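# Hang necklace behind jewelry box lid tabs

## Task

Drape the necklace behind the little tabs on the inner side of the jewelry box lid so that it goes behind one or more tabs, hangs down on both sides of it, and lies entirely within the box. The box must remain upright, and the result has to stay in place without the robot holding it. Finish by releasing the necklace and moving the grippers away.

## Robot and tools

Robot: two 6-joint arms with parallel grippers, named left_arm and right_arm. Per arm, the joint order is waist (joint1), shoulder (joint2), elbow (joint3), wrist pitch (joint4), wrist yaw (joint5), wrist roll (joint6). Stated ranges in rad: waist -2.618 to 3.054, shoulder 0.000 to 3.142, elbow 0.000 to 3.142, wrist pitch -1.571 to 1.571, wrist yaw -1.571 to 1.571, wrist roll -2.094 to 2.094. The true ends may be up to 0.036 rad off either way.

Frame: a single scene frame. Its origin sits on the table top midway between the arms. +z is up, +x points out over the table, and left_arm is on the +y side. The arm names say nothing about which side of an image you are looking at. Base poses: left_arm at (-0.037, +0.315, 0) m, quat_wxyz (+0.996, 0, 0, +0.087); right_arm at (-0.021, -0.324, 0) m, quat_wxyz (+0.996, 0, 0, +0.094). The fingers point along the gripper's +z axis and separate along its y axis. The reported end_effector_position is the point between the pads, about 1 cm short of the fingertips, and it grows less accurate at long reach.

The row: every movement command uses rows of 14 numbers, each in [-1, 1], for both arms together. First come left_arm's 6 joint values and then its opening, followed by right_arm's 6 joint values and its opening. Joint values are scaled offsets, not poses. A value of 1.0 equals 1.202 rad at the waist, 1.258 at the shoulder, 1.238 at the elbow, 2.073 at wrist pitch, and 2.022 at wrist yaw and wrist roll. Opening is absolute: +1 fully open, -1 closed. Fill in the row for an arm that should stay put too.

execute_actions(actions): a list of up to 15 actions. Each action is a table of up to 15 rows, and each row runs for one 1/30 s control step. A table shorter than 15 rows repeats its last row until 15 steps have passed, so one action is 0.5 s. Joint offsets are measured from the angles each arm had when that action began, not from the row before. For a call's first action, that means the angles in the latest result. If any joint would be pushed more than 0.036 rad beyond its range end, the action is rejected for both arms. If the first action fails that test, or anything is malformed, the whole call is rejected and nothing moves. A joint sent past its real end stops there, and the result may then print "joint sent to its limit". An empty list moves nothing and just returns the state and images.

move(target, speed, blocking): target is one 14-number row. Its offsets count from the "Joint positions" of the latest result that listed them. All joints follow paths that finish together, so the hand usually traces a curve. speed (0.01 to 2 rad/s, default 0.5) caps the joint that has farthest to travel. Paths last between 0.5 and 10 s and are cut off after 10 s. Paths do not avoid obstacles or the other arm. Faster moves hit harder, and a target set beyond a contact presses harder. Finger openings are applied at the start. With blocking=false you get a reply after 0.5 s. You must then use wait or stop before sending any other move or action. The extra "move:" line reports how it ended (done, off_target, moving, held, fault), limits=held or limits=none, and the joint furthest from its target on each arm.

wait(seconds): 0 to 10. Each arm keeps its last command, and any running move continues. stop(): brakes a running move, which needs room; the fingers keep moving. zoom_image(camera, region): region is [x0, y0, x1, y1] in pixels of that camera's last image, no bigger than 504 by 504, with (0, 0) at the top left. Cameras, all 504x504: cam_head_left, cam_head_right, cam_high, cam_left_wrist, cam_right_wrist. Calibration data (K, distortion, T_world_to_cam) comes with them and is accurate to within a few degrees and millimetres. read_manual(section): only "licences"; moves nothing. finished_scene(scene): give the current scene's number. It cannot be undone and tells you whether the goal was met.

Reading results: the state line shows each gripper's position in m and quat_wxyz in the scene frame. "Joint positions" and "Joint velocities" list the six joints per arm in rad and rad/s, then the pad gap in m (0.094 when fully open). "Joint targets" shows where the joints are being driven right now. grip_measured is the opening on the command scale, and each gripper's reading may be off by about 1 mm. Joint torques are total drive output and include offsets and noise. "joint command not followed" means a clearance check changed some joint targets. FAULT and MOTOR HOT lines warn of stops: 75 °C gives a warning, 90 °C stops that arm for 10 s, and at 100 °C the arm goes limp and falls.

Motion limits: on each step, a joint's target can lead its measured angle by at most 0.202 rad (waist), 0.258 (shoulder), 0.238 (elbow), 0.573 (wrist pitch) or 0.522 (yaw, roll). If a step would move a gripper more than 70 mm, targets are scaled back. Large changes therefore take several actions; send whatever is left in the next action. Sending zero offsets can let an arm sag. To hold it, first command back to the desired angles, then send zeros, and correct again if it drifts.

Gripping: to hold something, command an opening about 0.03 below grip_measured, or less for a lighter grip. Pads apply roughly 50 to 62 N, less on very thin parts such as a fine chain, and the first contact can spike. Small tugs on held items or pushes on loose ones may happen.

Avoid: the arms bumping or pushing on each other; knocking the box over or anything off the table; dropping the necklace; fast impacts and heavy pressing. Before finishing, open the gripper and move away, and make sure the necklace stays hung on its own.

Each tool is called after "Emit:" as name(argument=value, ...), one argument or row to a line, values as JSON.

## Session

Emit:
execute_actions(
  actions=[],
)

Scene clock: 0.00 s.
left_arm: end_effector_position=(+0.4831, +0.1083, +0.3537) grip_measured=+1.000 end_effector_quat_wxyz=(+0.565, +0.756, +0.159, +0.290) | right_arm: end_effector_position=(+0.2516, +0.0499, +0.2554) grip_measured=+1.000 end_effector_quat_wxyz=(-0.027, -0.012, +0.647, +0.762)
Joint names: [waist, shoulder, elbow, wrist pitch, wrist yaw, wrist roll]
Joint positions: left_arm=[-0.347  1.87   1.768 -0.152  0.701  2.004  0.094] | right_arm=[ 0.422  1.836  0.867  1.272 -0.991  1.843  0.094]
Joint velocities: left_arm=[ 0.007  0.007  0.007 -0.022  0.007 -0.051  0.   ] | right_arm=[-0.002 -0.002  0.007  0.007 -0.022  0.022  0.   ]
Joint torques (N m, as the arm reports them, + toward a larger angle): no reading
Joint targets: left_arm=[-0.347 1.864 1.773 -0.165 0.705 1.996] | right_arm=[0.422 1.830 0.873 1.273 -0.988 1.838]

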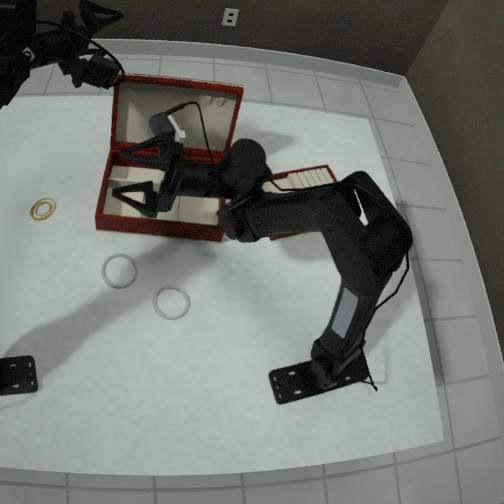

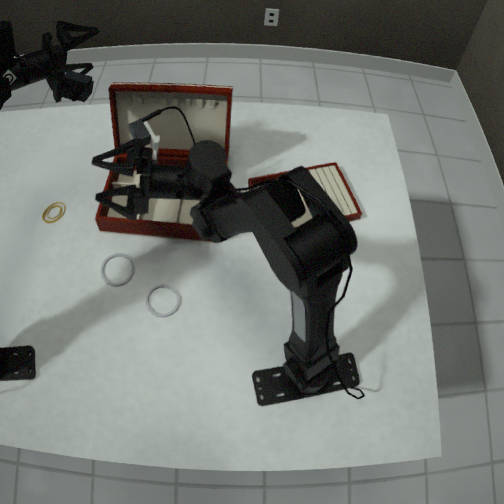

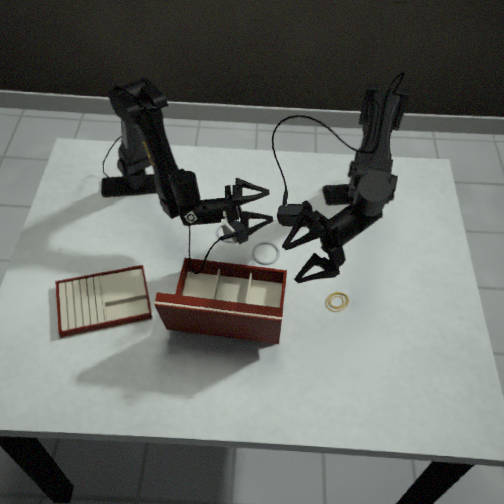

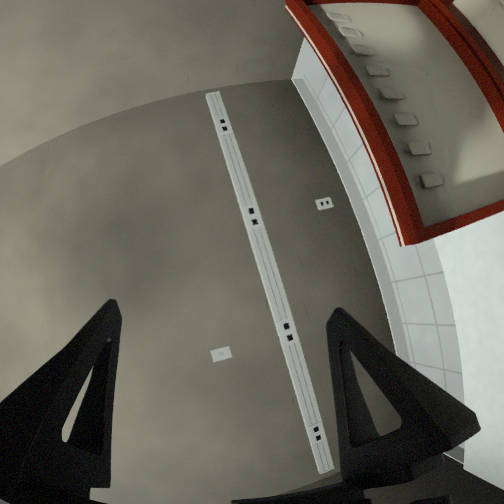

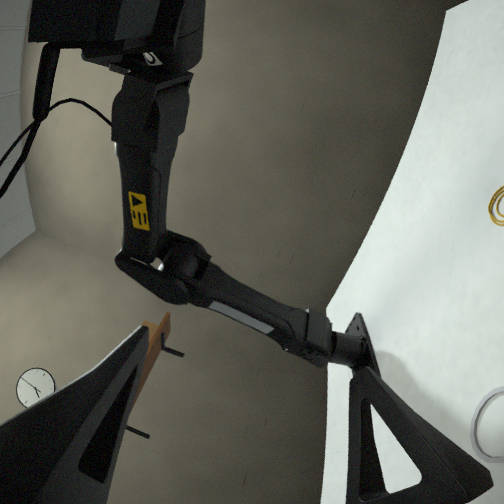

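Emit:
zoom_image(
  camera="cam_high",
  region=[307,277,367,327],
)

Emit:
zoom_image(
  camera="cam_left_wrist",
  region=[290,0,504,250],
)

Region (307, 277, 367, 327) of cam_high's 504x504 image, scaled by 8.400, with more detail than that image has.

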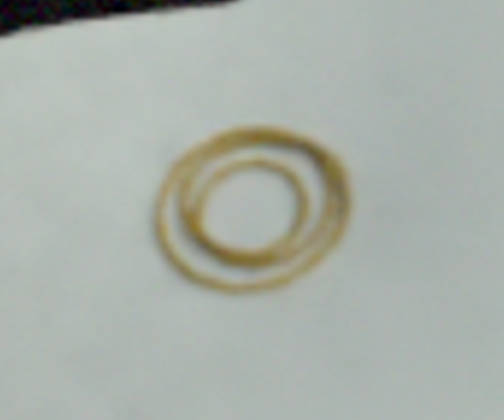

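Region (290, 0, 504, 250) of cam_left_wrist's 504x504 image, scaled by 2.016, with more detail than that image has; it fills the left 431 columns of this view, and the rest is white.

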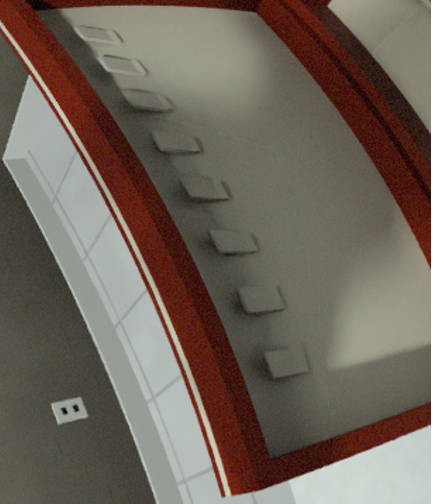

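Emit:
move(
  target=[0.1,-0.1,0,-0.3,-0.347,-0.991,1,-0.45,-0.7,0,-0.6,0.2,-0.911,1],
  speed=1,
)

Scene clock: 34.57 s.
left_arm: end_effector_position=(+0.4594, +0.2834, +0.2680) grip_measured=+1.000 end_effector_quat_wxyz=(+0.397, +0.033, +0.917, -0.016) | right_arm: end_effector_position=(+0.3090, -0.1972, +0.3571) grip_measured=+1.000 end_effector_quat_wxyz=(+0.645, -0.226, +0.689, +0.241)
Joint names: [waist, shoulder, elbow, wrist pitch, wrist yaw, wrist roll]
Joint positions: left_arm=[-0.236  1.766  1.768 -0.756  0.011  0.007  0.094] | right_arm=[-0.11   0.972  0.867  0.042 -0.594  0.006  0.094]
Joint velocities: left_arm=[ 0.002  0.012 -0.027  0.022  0.007 -0.037  0.   ] | right_arm=[-0.007 -0.002  0.007 -0.007  0.007 -0.037  0.   ]
Joint torques (N m, as the arm reports them, + toward a larger angle): left_arm=[  0.65 -11.93   8.45   1.73  -0.13  -0.05] | right_arm=[-0.75 -2.98  5.78  1.09  0.04 -0.04]
Joint targets: left_arm=[-0.227 1.744 1.768 -0.774 -0.001 -0.000] | right_arm=[-0.119 0.956 0.867 0.028 -0.587 0.001]
move: off_target (left_arm); limits=none; left_arm: farthest joint: the shoulder, 0.021 radians from its target (0.125 radians at the start); right_arm: farthest joint: the shoulder, 0.017 radians from its target (0.881 radians at the start)
camera_calibration (this result's frames):
cam_left_wrist: T_world_to_cam=[[-0.0375361, -0.982176, 0.184177, 0.236562], [-0.994528, 0.018735, -0.10278, 0.511888], [0.0974971, -0.187027, -0.977505, 0.372298], [0, 0, 0, 1]] pos_world=[0.481669, 0.292385, 0.372966]
cam_right_wrist: T_world_to_cam=[[0.633041, -0.737426, 0.235505, -0.420141], [-0.311764, -0.521324, -0.794371, 0.32947], [0.708564, 0.429447, -0.559922, 0.161493], [0, 0, 0, 1]] pos_world=[0.254255, -0.207415, 0.451089]

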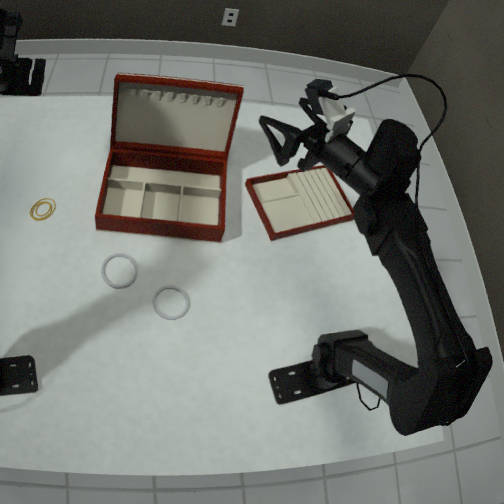

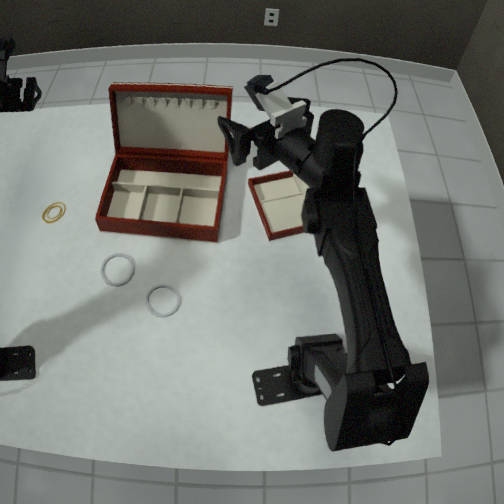

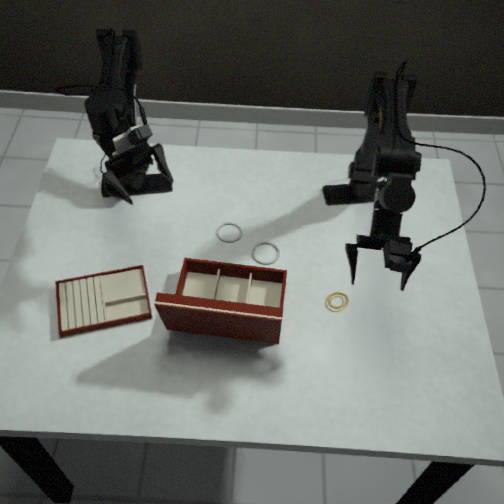

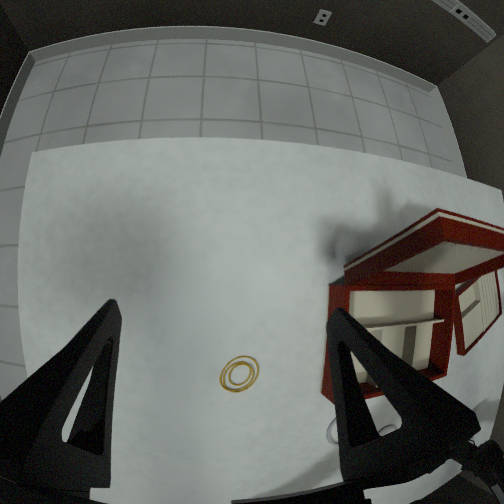

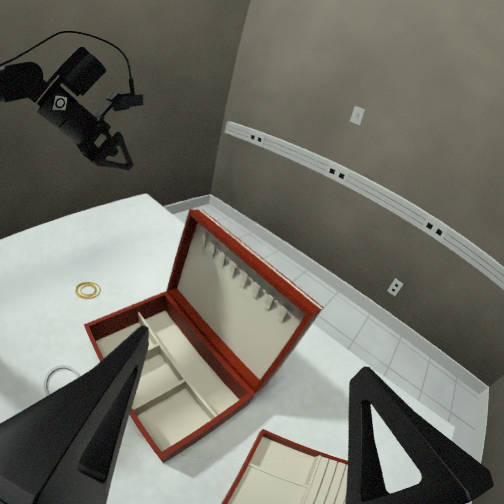

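Emit:
move(
  target=[-0.116,0.24,-0.008,-0.242,-0.005,0,-0.4,0,-0.1,0,0,0,0,1],
  speed=0.6,
)

Emit:
zoom_image(
  camera="cam_right_wrist",
  region=[160,200,340,380],
)

Emit:
zoom_image(
  camera="cam_head_left",
  region=[110,70,250,170],
)

Scene clock: 49.10 s.
left_arm: end_effector_position=(+0.3596, +0.2353, +0.0854) grip_measured=-0.399 end_effector_quat_wxyz=(+0.011, +0.101, +0.995, -0.007) | right_arm: end_effector_position=(+0.2817, -0.1993, +0.3899) grip_measured=+1.000 end_effector_quat_wxyz=(+0.682, -0.236, +0.653, +0.231)
Joint names: [waist, shoulder, elbow, wrist pitch, wrist yaw, wrist roll]
Joint positions: left_arm=[-0.37   2.073  1.768 -1.243  0.011  0.006  0.028] | right_arm=[-0.11   0.865  0.867  0.042 -0.594  0.005  0.094]
Joint velocities: left_arm=[ 0.002  0.002 -0.007  0.022 -0.051  0.007 -0.001] | right_arm=[-0.007  0.002 -0.002  0.051 -0.037 -0.022  0.   ]
Joint torques (N m, as the arm reports them, + toward a larger angle): left_arm=[ -0.32 -12.58   6.52   0.3   -0.11   0.03] | right_arm=[ 0.   -2.28  5.65  1.21  0.01  0.  ]
Joint targets: left_arm=[-0.375 2.068 1.758 -1.258 0.001 0.007] | right_arm=[-0.110 0.846 0.867 0.042 -0.594 0.006]
move: done; limits=none; left_arm: farthest joint: the wrist pitch, 0.015 radians from its target (0.502 radians at the start); right_arm: farthest joint: the shoulder, 0.019 radians from its target (0.126 radians at the start)
camera_calibration (this result's frames):
cam_left_wrist: T_world_to_cam=[[-0.0459442, -0.992505, 0.113236, 0.230703], [-0.763348, 0.108, 0.636895, 0.227489], [-0.644352, -0.0571766, -0.762589, 0.412354], [0, 0, 0, 1]] pos_world=[0.449954, 0.227982, 0.143446]
cam_right_wrist: T_world_to_cam=[[0.604565, -0.739599, 0.295793, -0.428115], [-0.224838, -0.514685, -0.827374, 0.335557], [0.764165, 0.433696, -0.47745, 0.153085], [0, 0, 0, 1]] pos_world=[0.217287, -0.21032, 0.477355]

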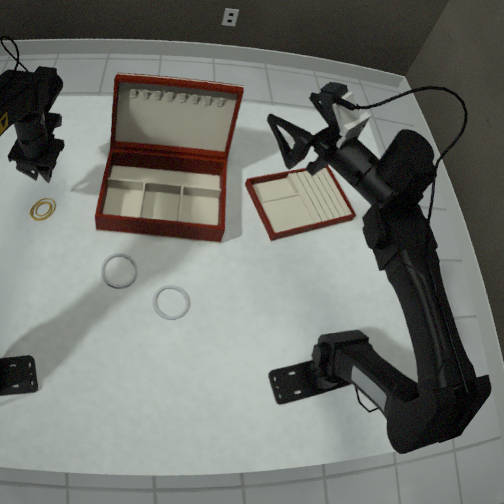

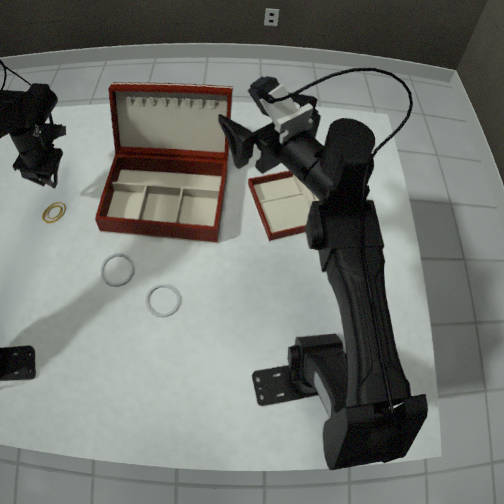

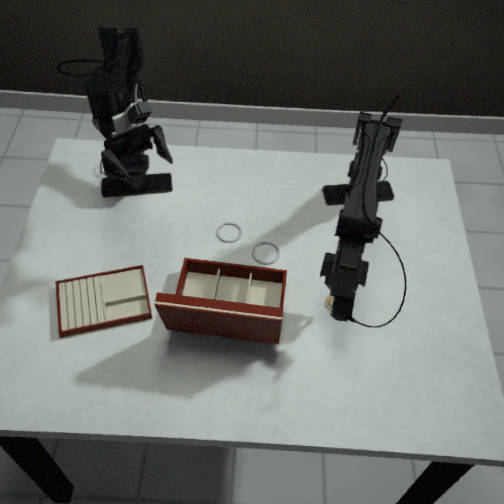

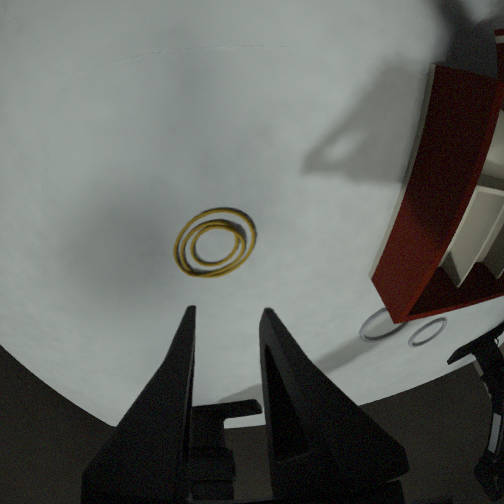

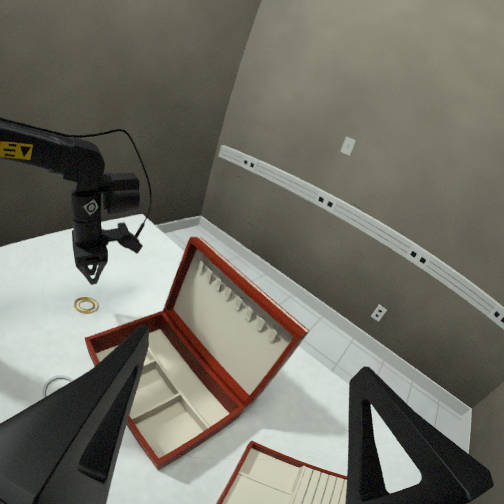

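Region (160, 200, 340, 380) of cam_right_wrist's 504x504 image, scaled by 2.800, with more detail than that image has.

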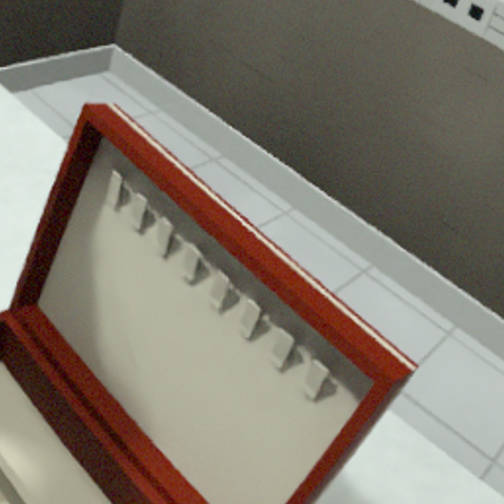

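Region (110, 70, 250, 170) of cam_head_left's 504x504 image, scaled by 3.600, with more detail than that image has; it fills the top 360 rows of this view, and the rest is white.

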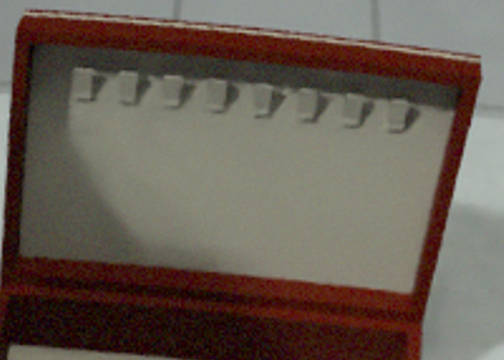

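Emit:
move(
  target=[-0.052,0.04,-0.12,0.08,-0.008,-0.33,-0.83,0,0,0,0,0,0,1],
)

Scene clock: 59.23 s.
left_arm: end_effector_position=(+0.3528, +0.2147, +0.0370) grip_measured=-0.829 end_effector_quat_wxyz=(-0.002, -0.201, +0.980, -0.005) | right_arm: end_effector_position=(+0.2817, -0.1993, +0.3899) grip_measured=+1.000 end_effector_quat_wxyz=(+0.682, -0.236, +0.653, +0.231)
Joint names: [waist, shoulder, elbow, wrist pitch, wrist yaw, wrist roll]
Joint positions: left_arm=[-0.423  2.116  1.64  -1.094  0.011 -0.654  0.008] | right_arm=[-0.11   0.865  0.867  0.042 -0.594  0.005  0.094]
Joint velocities: left_arm=[ 0.007 -0.002 -0.007 -0.051  0.022  0.037  0.001] | right_arm=[-0.007  0.002 -0.002  0.066 -0.007  0.066  0.   ]
Joint torques (N m, as the arm reports them, + toward a larger angle): left_arm=[ -0.56 -11.77   5.36   0.59  -0.18  -0.05] | right_arm=[ 0.   -1.03  5.66  1.22  0.01 -0.01]
Joint targets: left_arm=[-0.432 2.123 1.619 -1.077 -0.005 -0.661] | right_arm=[-0.110 0.865 0.867 0.042 -0.594 0.005]
move: done; limits=none; left_arm: farthest joint: the elbow, 0.020 radians from its target (0.148 radians at the start); right_arm: farthest joint: the waist, 0.000 radians from its target (0.000 radians at the start)
camera_calibration (this result's frames):
cam_left_wrist: T_world_to_cam=[[0.531012, -0.840567, 0.107111, -0.0204768], [-0.671026, -0.339945, 0.658909, 0.318069], [-0.517446, -0.421763, -0.744557, 0.40278], [0, 0, 0, 1]] pos_world=[0.432723, 0.260792, 0.0925078]
cam_right_wrist: T_world_to_cam=[[0.604565, -0.739599, 0.295793, -0.428115], [-0.224838, -0.514685, -0.827374, 0.335557], [0.764165, 0.433696, -0.47745, 0.153085], [0, 0, 0, 1]] pos_world=[0.217287, -0.21032, 0.477355]

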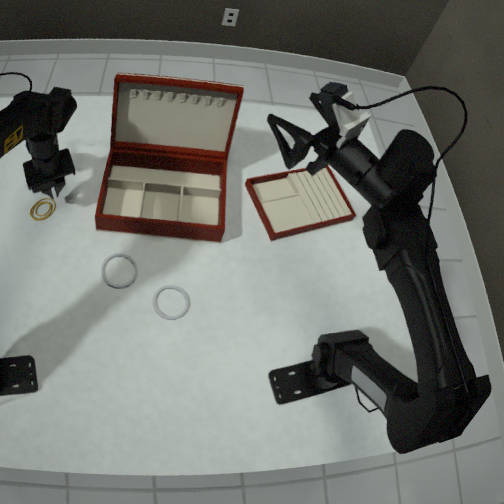

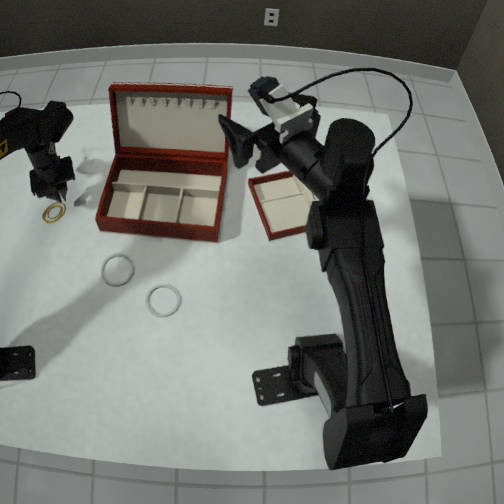

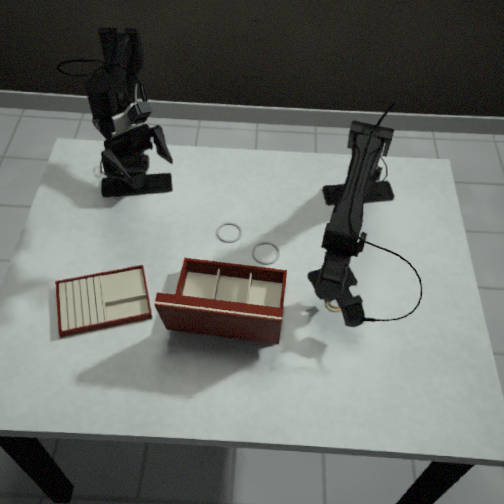

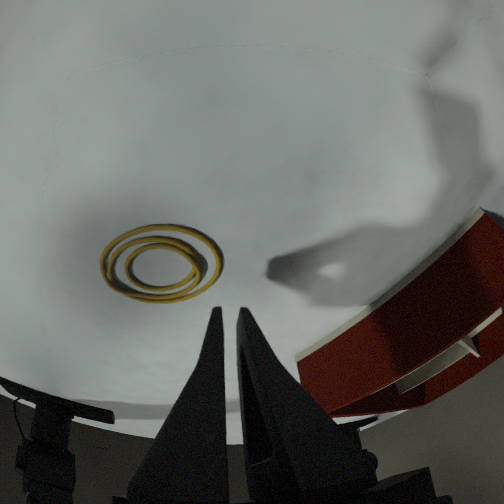

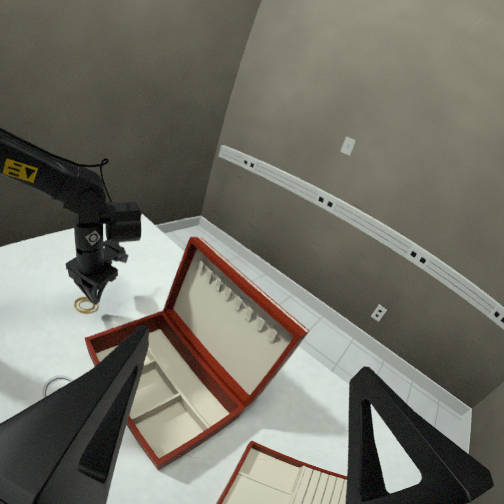

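Emit:
move(
  target=[0.017,0.02,-0.052,0.037,0,0,-0.83,0,0,0,0,0,0,1],
  speed=0.15,
)

Emit:
zoom_image(
  camera="cam_left_wrist",
  region=[80,200,320,400],
)

Scene clock: 67.00 s.
left_arm: end_effector_position=(+0.3526, +0.2198, +0.0181) grip_measured=-0.829 end_effector_quat_wxyz=(-0.005, -0.207, +0.978, -0.004) | right_arm: end_effector_position=(+0.2817, -0.1993, +0.3899) grip_measured=+1.000 end_effector_quat_wxyz=(+0.682, -0.236, +0.653, +0.231)
Joint names: [waist, shoulder, elbow, wrist pitch, wrist yaw, wrist roll]
Joint positions: left_arm=[-0.411  2.136  1.594 -1.035  0.011 -0.654  0.008] | right_arm=[-0.11   0.865  0.867  0.042 -0.594  0.005  0.094]
Joint velocities: left_arm=[-0.012 -0.012 -0.002 -0.081 -0.007  0.066 -0.001] | right_arm=[-0.002  0.032  0.002 -0.051  0.037  0.051  0.   ]
Joint torques (N m, as the arm reports them, + toward a larger angle): left_arm=[  0.65 -12.07   5.39   0.58  -0.01   0.03] | right_arm=[ 0.   -1.02  5.65  1.22  0.01 -0.01]
Joint targets: left_arm=[-0.403 2.141 1.575 -1.017 0.011 -0.654] | right_arm=[-0.110 0.865 0.867 0.042 -0.594 0.005]
move: done; limits=none; left_arm: farthest joint: the elbow, 0.019 radians from its target (0.064 radians at the start); right_arm: farthest joint: the waist, 0.000 radians from its target (0.000 radians at the start)
camera_calibration (this result's frames):
cam_left_wrist: T_world_to_cam=[[0.542212, -0.833975, 0.102426, -0.0193886], [-0.662525, -0.349368, 0.662573, 0.331144], [-0.516785, -0.427115, -0.741961, 0.391653], [0, 0, 0, 1]] pos_world=[0.432304, 0.266802, 0.0731702]
cam_right_wrist: T_world_to_cam=[[0.604565, -0.739599, 0.295793, -0.428115], [-0.224838, -0.514685, -0.827374, 0.335557], [0.764165, 0.433696, -0.47745, 0.153085], [0, 0, 0, 1]] pos_world=[0.217287, -0.21032, 0.477355]

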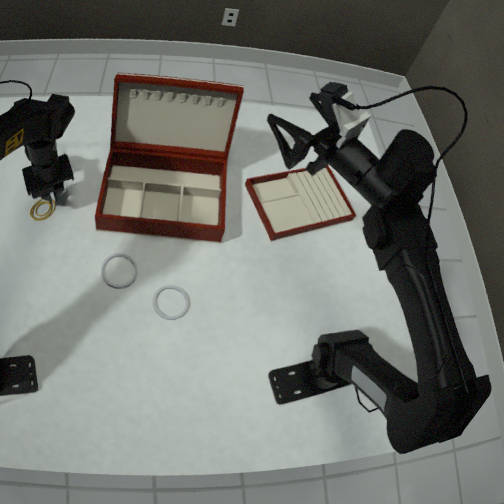

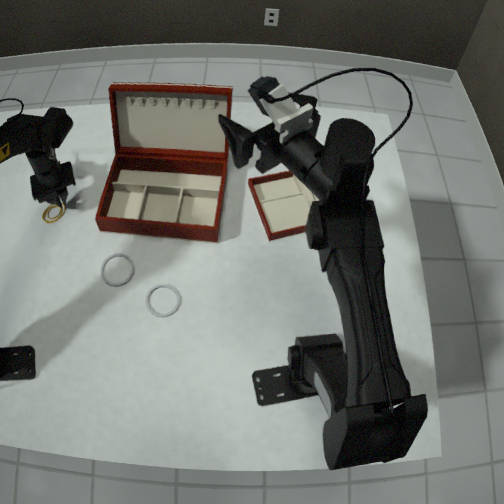

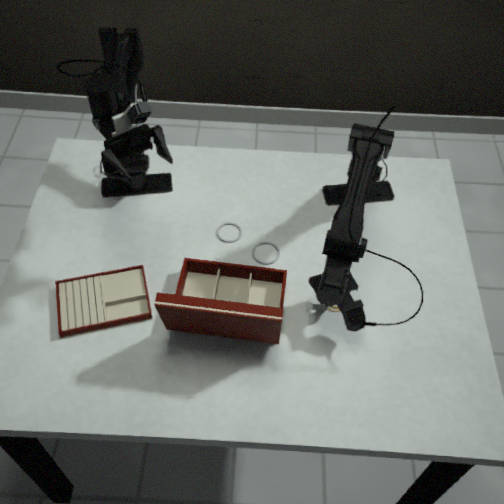

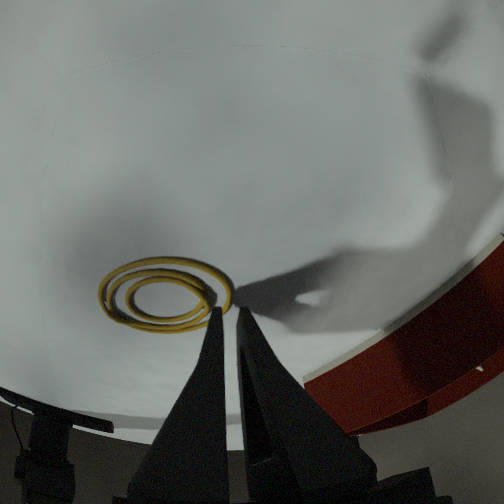

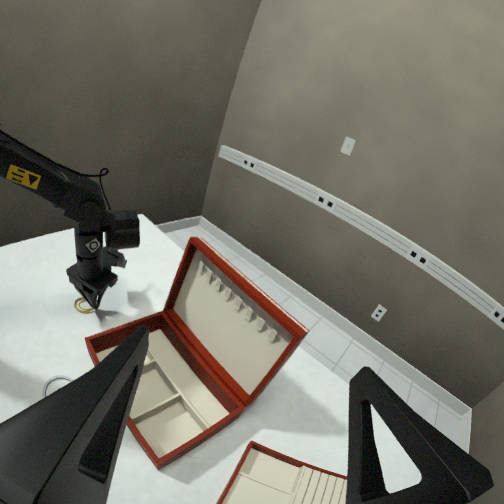

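Region (80, 200, 320, 400) of cam_left_wrist's 504x504 image, scaled by 2.100, with more detail than that image has.

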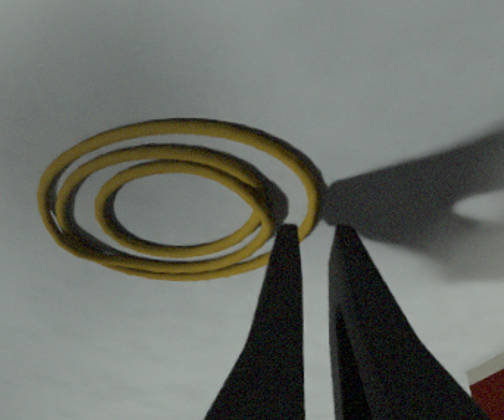

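Emit:
move(
  target=[0,0.012,-0.032,0.023,0,0,-0.885,0,0,0,0,0,0,1],
  speed=0.06,
)

Emit:
zoom_image(
  camera="cam_left_wrist",
  region=[80,200,320,400],
)

Scene clock: 72.00 s.
left_arm: end_effector_position=(+0.3536, +0.2196, +0.0115) grip_measured=-0.884 end_effector_quat_wxyz=(-0.002, -0.207, +0.978, -0.005) | right_arm: end_effector_position=(+0.2817, -0.1993, +0.3899) grip_measured=+1.000 end_effector_quat_wxyz=(+0.682, -0.236, +0.653, +0.231)
Joint names: [waist, shoulder, elbow, wrist pitch, wrist yaw, wrist roll]
Joint positions: left_arm=[-0.411  2.142  1.576 -1.004  0.011 -0.654  0.005] | right_arm=[-0.11   0.865  0.867  0.042 -0.594  0.005  0.094]
Joint velocities: left_arm=[-0.002 -0.002 -0.022 -0.022  0.007  0.007  0.   ] | right_arm=[ 0.012 -0.002 -0.007  0.022  0.051 -0.022  0.   ]
Joint torques (N m, as the arm reports them, + toward a larger angle): left_arm=[  0.07 -11.73   5.17   0.59  -0.01   0.02] | right_arm=[ 0.   -1.02  5.65  1.22  0.01 -0.01]
Joint targets: left_arm=[-0.411 2.151 1.555 -0.987 0.011 -0.654] | right_arm=[-0.110 0.865 0.867 0.042 -0.594 0.005]
move: off_target (left_arm); limits=none; left_arm: farthest joint: the elbow, 0.022 radians from its target (0.040 radians at the start); right_arm: farthest joint: the waist, 0.000 radians from its target (0.000 radians at the start)
camera_calibration (this result's frames):
cam_left_wrist: T_world_to_cam=[[0.541591, -0.833826, 0.106833, -0.0192981], [-0.666447, -0.348424, 0.659128, 0.337326], [-0.512375, -0.428177, -0.744404, 0.385833], [0, 0, 0, 1]] pos_world=[0.432953, 0.266646, 0.0669359]
cam_right_wrist: T_world_to_cam=[[0.604565, -0.739599, 0.295793, -0.428115], [-0.224838, -0.514685, -0.827374, 0.335557], [0.764165, 0.433696, -0.47745, 0.153085], [0, 0, 0, 1]] pos_world=[0.217287, -0.21032, 0.477355]

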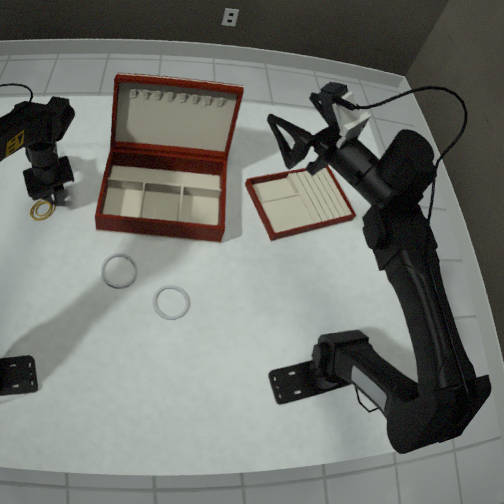

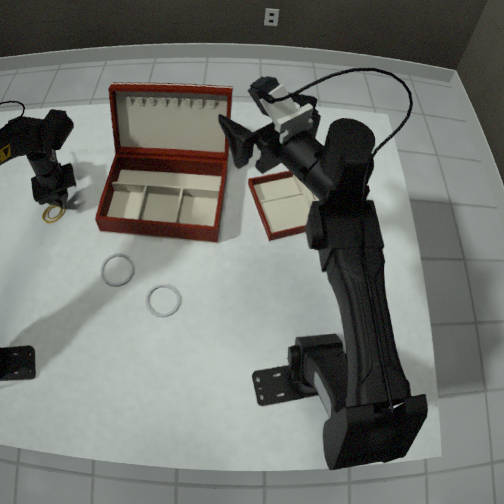

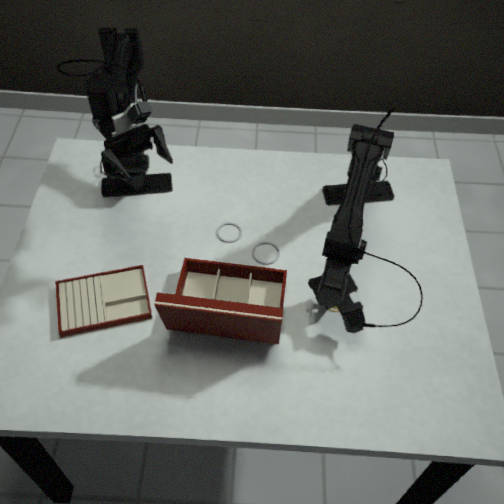

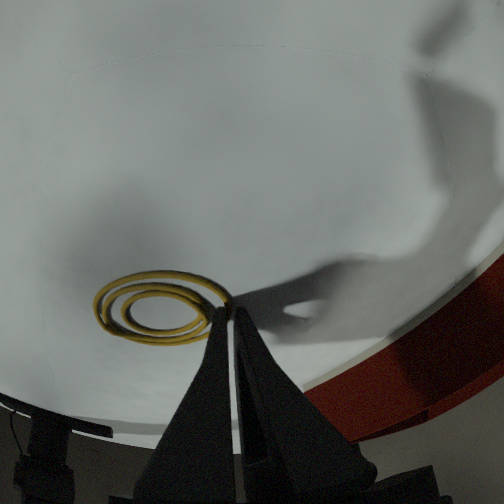

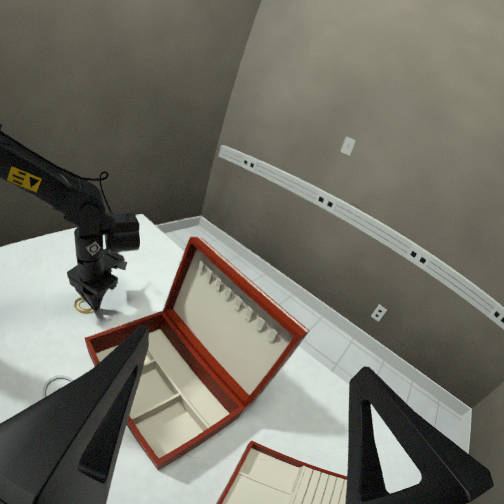

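Region (80, 200, 320, 400) of cam_left_wrist's 504x504 image, scaled by 2.100, with more detail than that image has.

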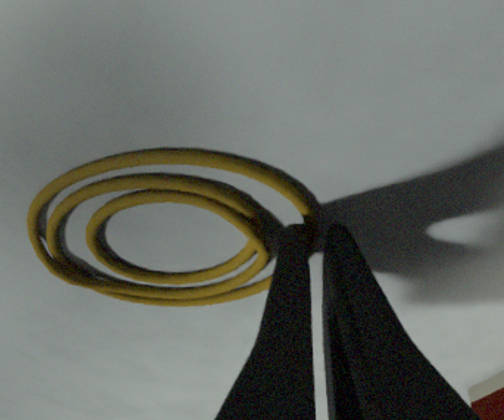

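Emit:
execute_actions(
  actions=[
    [[0,0.011,-0.021,0.011,0,0,-0.885,0,0,0,0,0,0,1]],
    [[0,0.007,-0.015,0,0,0,-0.98,0,0,0,0,0,0,1]],
  ],
)

Emit:
move(
  target=[0,-0.06,0.12,-0.1,0,0,-1,0,0,0,0,0,0,1],
  speed=0.2,
)

Scene clock: 80.17 s.
left_arm: end_effector_position=(+0.3550, +0.2193, +0.0115) grip_measured=-0.979 end_effector_quat_wxyz=(+0.000, -0.207, +0.978, -0.006) | right_arm: end_effector_position=(+0.2817, -0.1993, +0.3899) grip_measured=+1.000 end_effector_quat_wxyz=(+0.682, -0.236, +0.653, +0.231)
Joint names: [waist, shoulder, elbow, wrist pitch, wrist yaw, wrist roll]
Joint positions: left_arm=[-0.411  2.142  1.576 -0.999  0.011 -0.654  0.001] | right_arm=[-0.11   0.865  0.867  0.042 -0.594  0.005  0.094]
Joint velocities: left_arm=[-0.017  0.002 -0.012 -0.007 -0.007 -0.007 -0.001] | right_arm=[-0.007 -0.002 -0.007 -0.051  0.007 -0.037  0.   ]
Joint torques (N m, as the arm reports them, + toward a larger angle): left_arm=[  0.07 -11.75   5.42   0.43  -0.01   0.02] | right_arm=[ 0.01 -1.02  5.66  1.22  0.01 -0.01]
Joint targets: left_arm=[-0.411 2.151 1.558 -0.999 0.011 -0.654] | right_arm=[-0.110 0.865 0.867 0.042 -0.594 0.005]
camera_calibration (this result's frames):
cam_left_wrist: T_world_to_cam=[[0.540986, -0.83368, 0.110961, -0.0201896], [-0.670104, -0.347543, 0.655876, 0.339273], [-0.508227, -0.429175, -0.746668, 0.385174], [0, 0, 0, 1]] pos_world=[0.434026, 0.266388, 0.0673168]
cam_right_wrist: T_world_to_cam=[[0.604565, -0.739599, 0.295793, -0.428115], [-0.224838, -0.514685, -0.827374, 0.335557], [0.764165, 0.433696, -0.47745, 0.153085], [0, 0, 0, 1]] pos_world=[0.217287, -0.21032, 0.477355]

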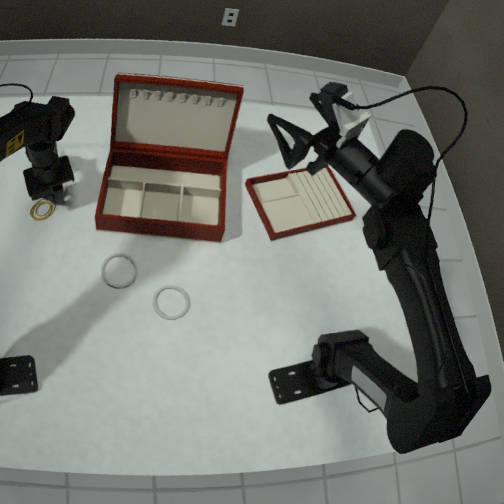

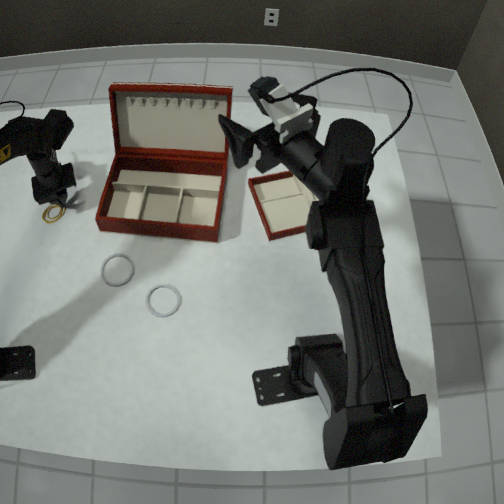

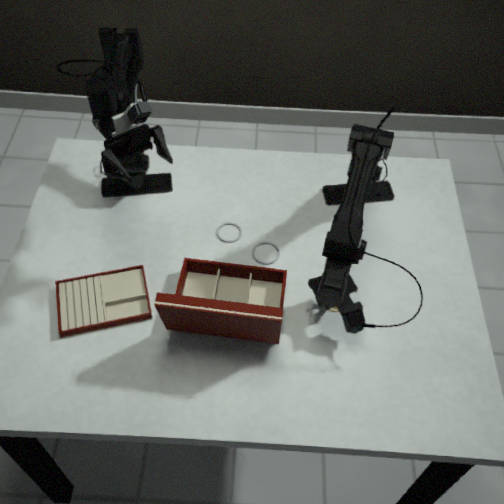

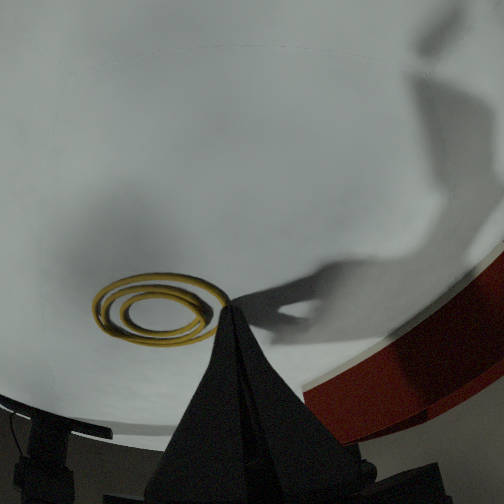

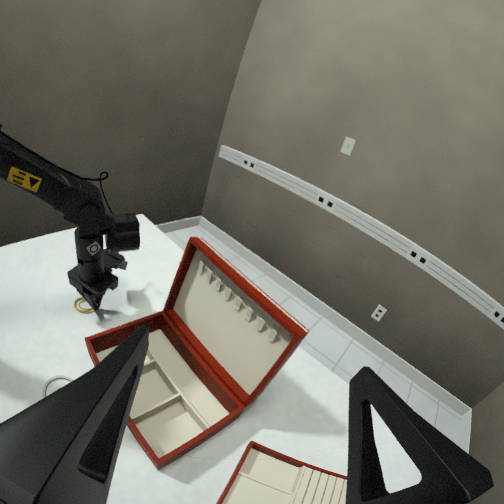

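Scene clock: 81.83 s.
left_arm: end_effector_position=(+0.3488, +0.2207, +0.0627) grip_measured=-0.987 end_effector_quat_wxyz=(-0.006, -0.207, +0.978, -0.003) | right_arm: end_effector_position=(+0.2817, -0.1993, +0.3899) grip_measured=+1.000 end_effector_quat_wxyz=(+0.682, -0.236, +0.653, +0.231)
Joint names: [waist, shoulder, elbow, wrist pitch, wrist yaw, wrist roll]
Joint positions: left_arm=[-0.411  2.084  1.694 -1.189  0.011 -0.654  0.001] | right_arm=[-0.11   0.865  0.867  0.042 -0.594  0.005  0.094]
Joint velocities: left_arm=[-0.002  0.002 -0.007  0.066  0.007 -0.007  0.   ] | right_arm=[-0.032  0.002  0.002 -0.066 -0.037 -0.051  0.   ]
Joint torques (N m, as the arm reports them, + toward a larger angle): left_arm=[  0.08 -13.59  10.05   0.22  -0.01   0.02] | right_arm=[ 0.   -1.03  5.65  1.22  0.01 -0.01]
Joint targets: left_arm=[-0.411 2.067 1.725 -1.206 0.011 -0.654] | right_arm=[-0.110 0.865 0.867 0.042 -0.594 0.005]
move: off_target (left_arm); limits=none; left_arm: farthest joint: the elbow, 0.031 radians from its target (0.148 radians at the start); right_arm: farthest joint: the waist, 0.000 radians from its target (0.000 radians at the start)
camera_calibration (this result's frames):
cam_left_wrist: T_world_to_cam=[[0.542438, -0.83403, 0.100772, -0.0210858], [-0.661049, -0.349724, 0.663858, 0.298927], [-0.518435, -0.426717, -0.741038, 0.423543], [0, 0, 0, 1]] pos_world=[0.428622, 0.267689, 0.117541]
cam_right_wrist: T_world_to_cam=[[0.604565, -0.739599, 0.295793, -0.428115], [-0.224838, -0.514685, -0.827374, 0.335557], [0.764165, 0.433696, -0.47745, 0.153085], [0, 0, 0, 1]] pos_world=[0.217287, -0.21032, 0.477355]

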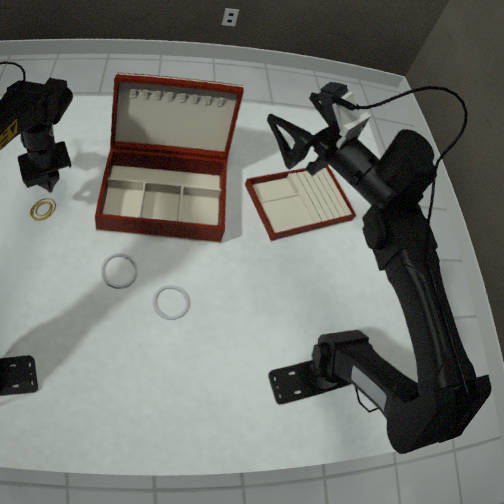

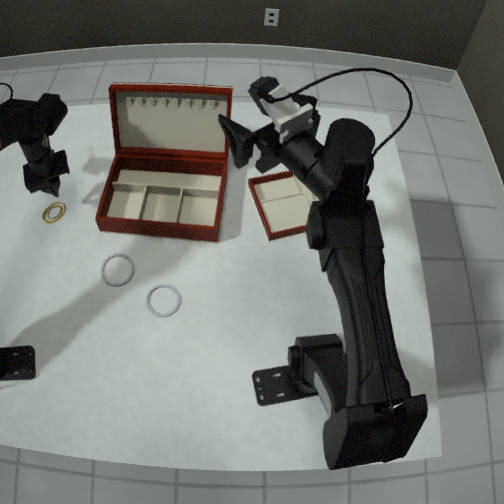

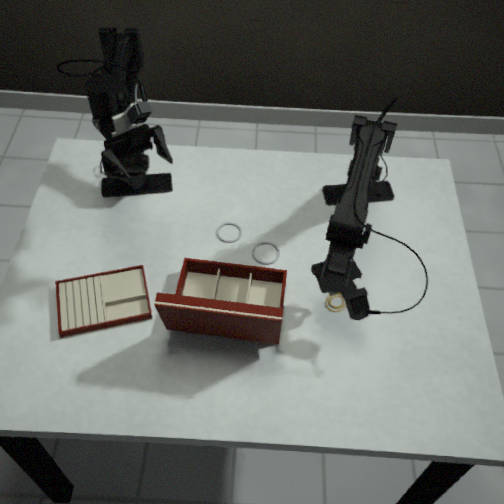

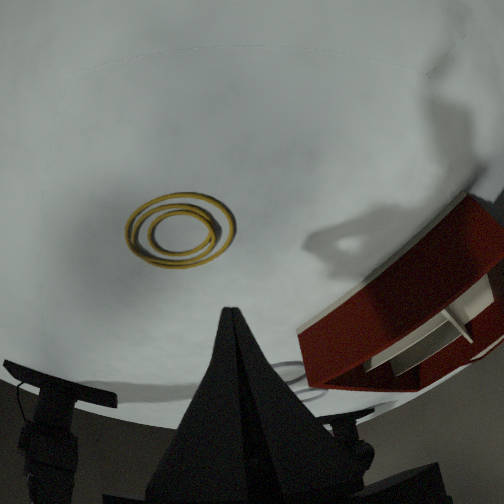

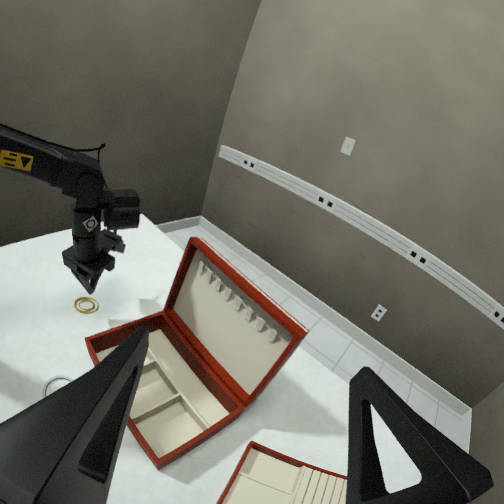

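Emit:
move(
  target=[0,0.060,-0.125,0.102,0,0,-0.86,0,0,0,0,0,0,1],
  speed=0.15,
)

Emit:
zoom_image(
  camera="cam_left_wrist",
  region=[80,200,320,400],
)

Scene clock: 87.57 s.
left_arm: end_effector_position=(+0.3521, +0.2195, +0.0079) grip_measured=-0.861 end_effector_quat_wxyz=(-0.006, -0.207, +0.978, -0.004) | right_arm: end_effector_position=(+0.2817, -0.1993, +0.3899) grip_measured=+1.000 end_effector_quat_wxyz=(+0.682, -0.236, +0.653, +0.231)
Joint names: [waist, shoulder, elbow, wrist pitch, wrist yaw, wrist roll]
Joint positions: left_arm=[-0.411  2.149  1.571 -1.001  0.013 -0.654  0.007] | right_arm=[-0.11   0.865  0.867  0.042 -0.594  0.005  0.094]
Joint velocities: left_arm=[-0.012 -0.007  0.017 -0.037  0.022 -0.081  0.001] | right_arm=[-0.017 -0.002  0.002  0.022  0.051 -0.007  0.   ]
Joint torques (N m, as the arm reports them, + toward a larger angle): left_arm=[  0.07 -11.58   4.18   0.63  -0.03   0.02] | right_arm=[ 0.   -1.03  5.66  1.22  0.01 -0.01]
Joint targets: left_arm=[-0.411 2.160 1.539 -0.977 0.011 -0.654] | right_arm=[-0.110 0.865 0.867 0.042 -0.594 0.005]
move: off_target (left_arm); limits=none; left_arm: farthest joint: the elbow, 0.032 radians from its target (0.155 radians at the start); right_arm: farthest joint: the waist, 0.000 radians from its target (0.000 radians at the start)
camera_calibration (this result's frames):
cam_left_wrist: T_world_to_cam=[[0.542432, -0.833775, 0.102889, -0.0183983], [-0.66118, -0.348139, 0.66456, 0.336692], [-0.518275, -0.428507, -0.740117, 0.384466], [0, 0, 0, 1]] pos_world=[0.431853, 0.266622, 0.0626901]
cam_right_wrist: T_world_to_cam=[[0.604565, -0.739599, 0.295793, -0.428115], [-0.224838, -0.514685, -0.827374, 0.335557], [0.764165, 0.433696, -0.47745, 0.153085], [0, 0, 0, 1]] pos_world=[0.217287, -0.21032, 0.477355]

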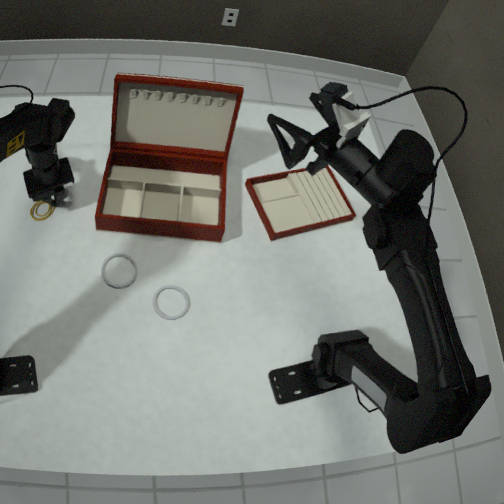

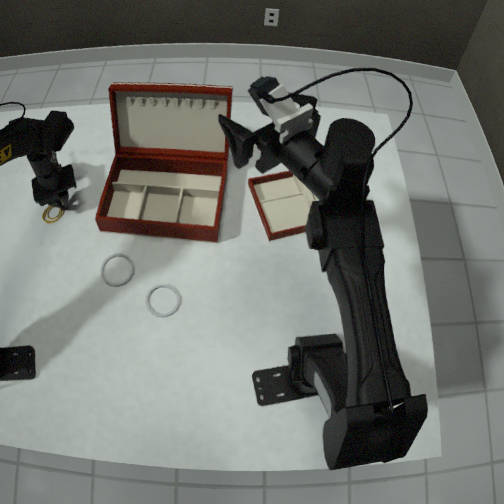

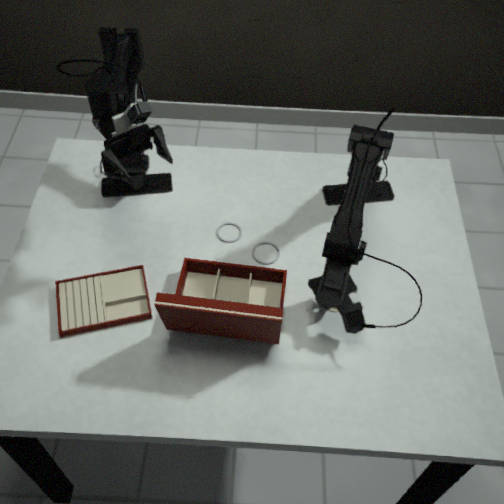

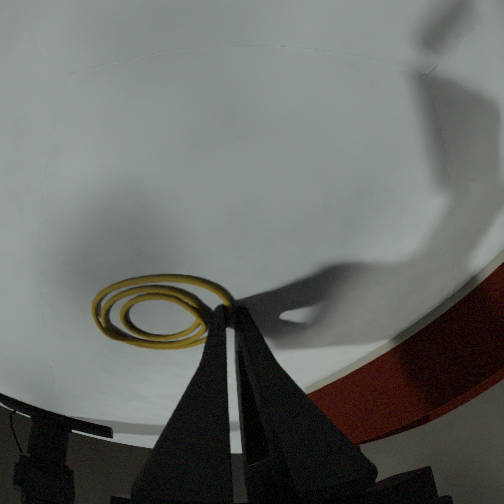

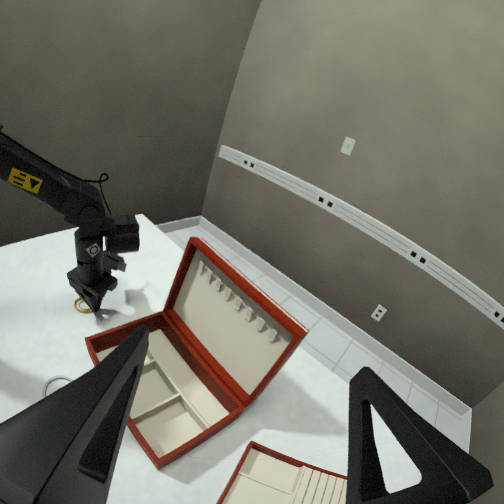

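Region (80, 200, 320, 400) of cam_left_wrist's 504x504 image, scaled by 2.100, with more detail than that image has.

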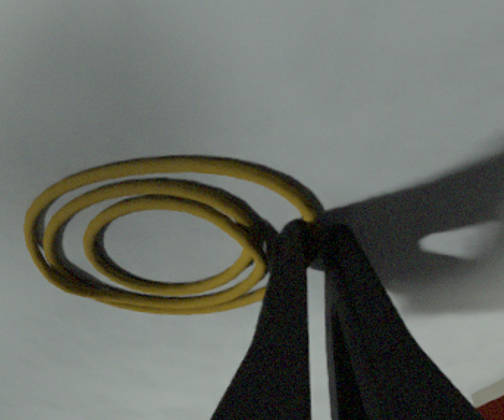

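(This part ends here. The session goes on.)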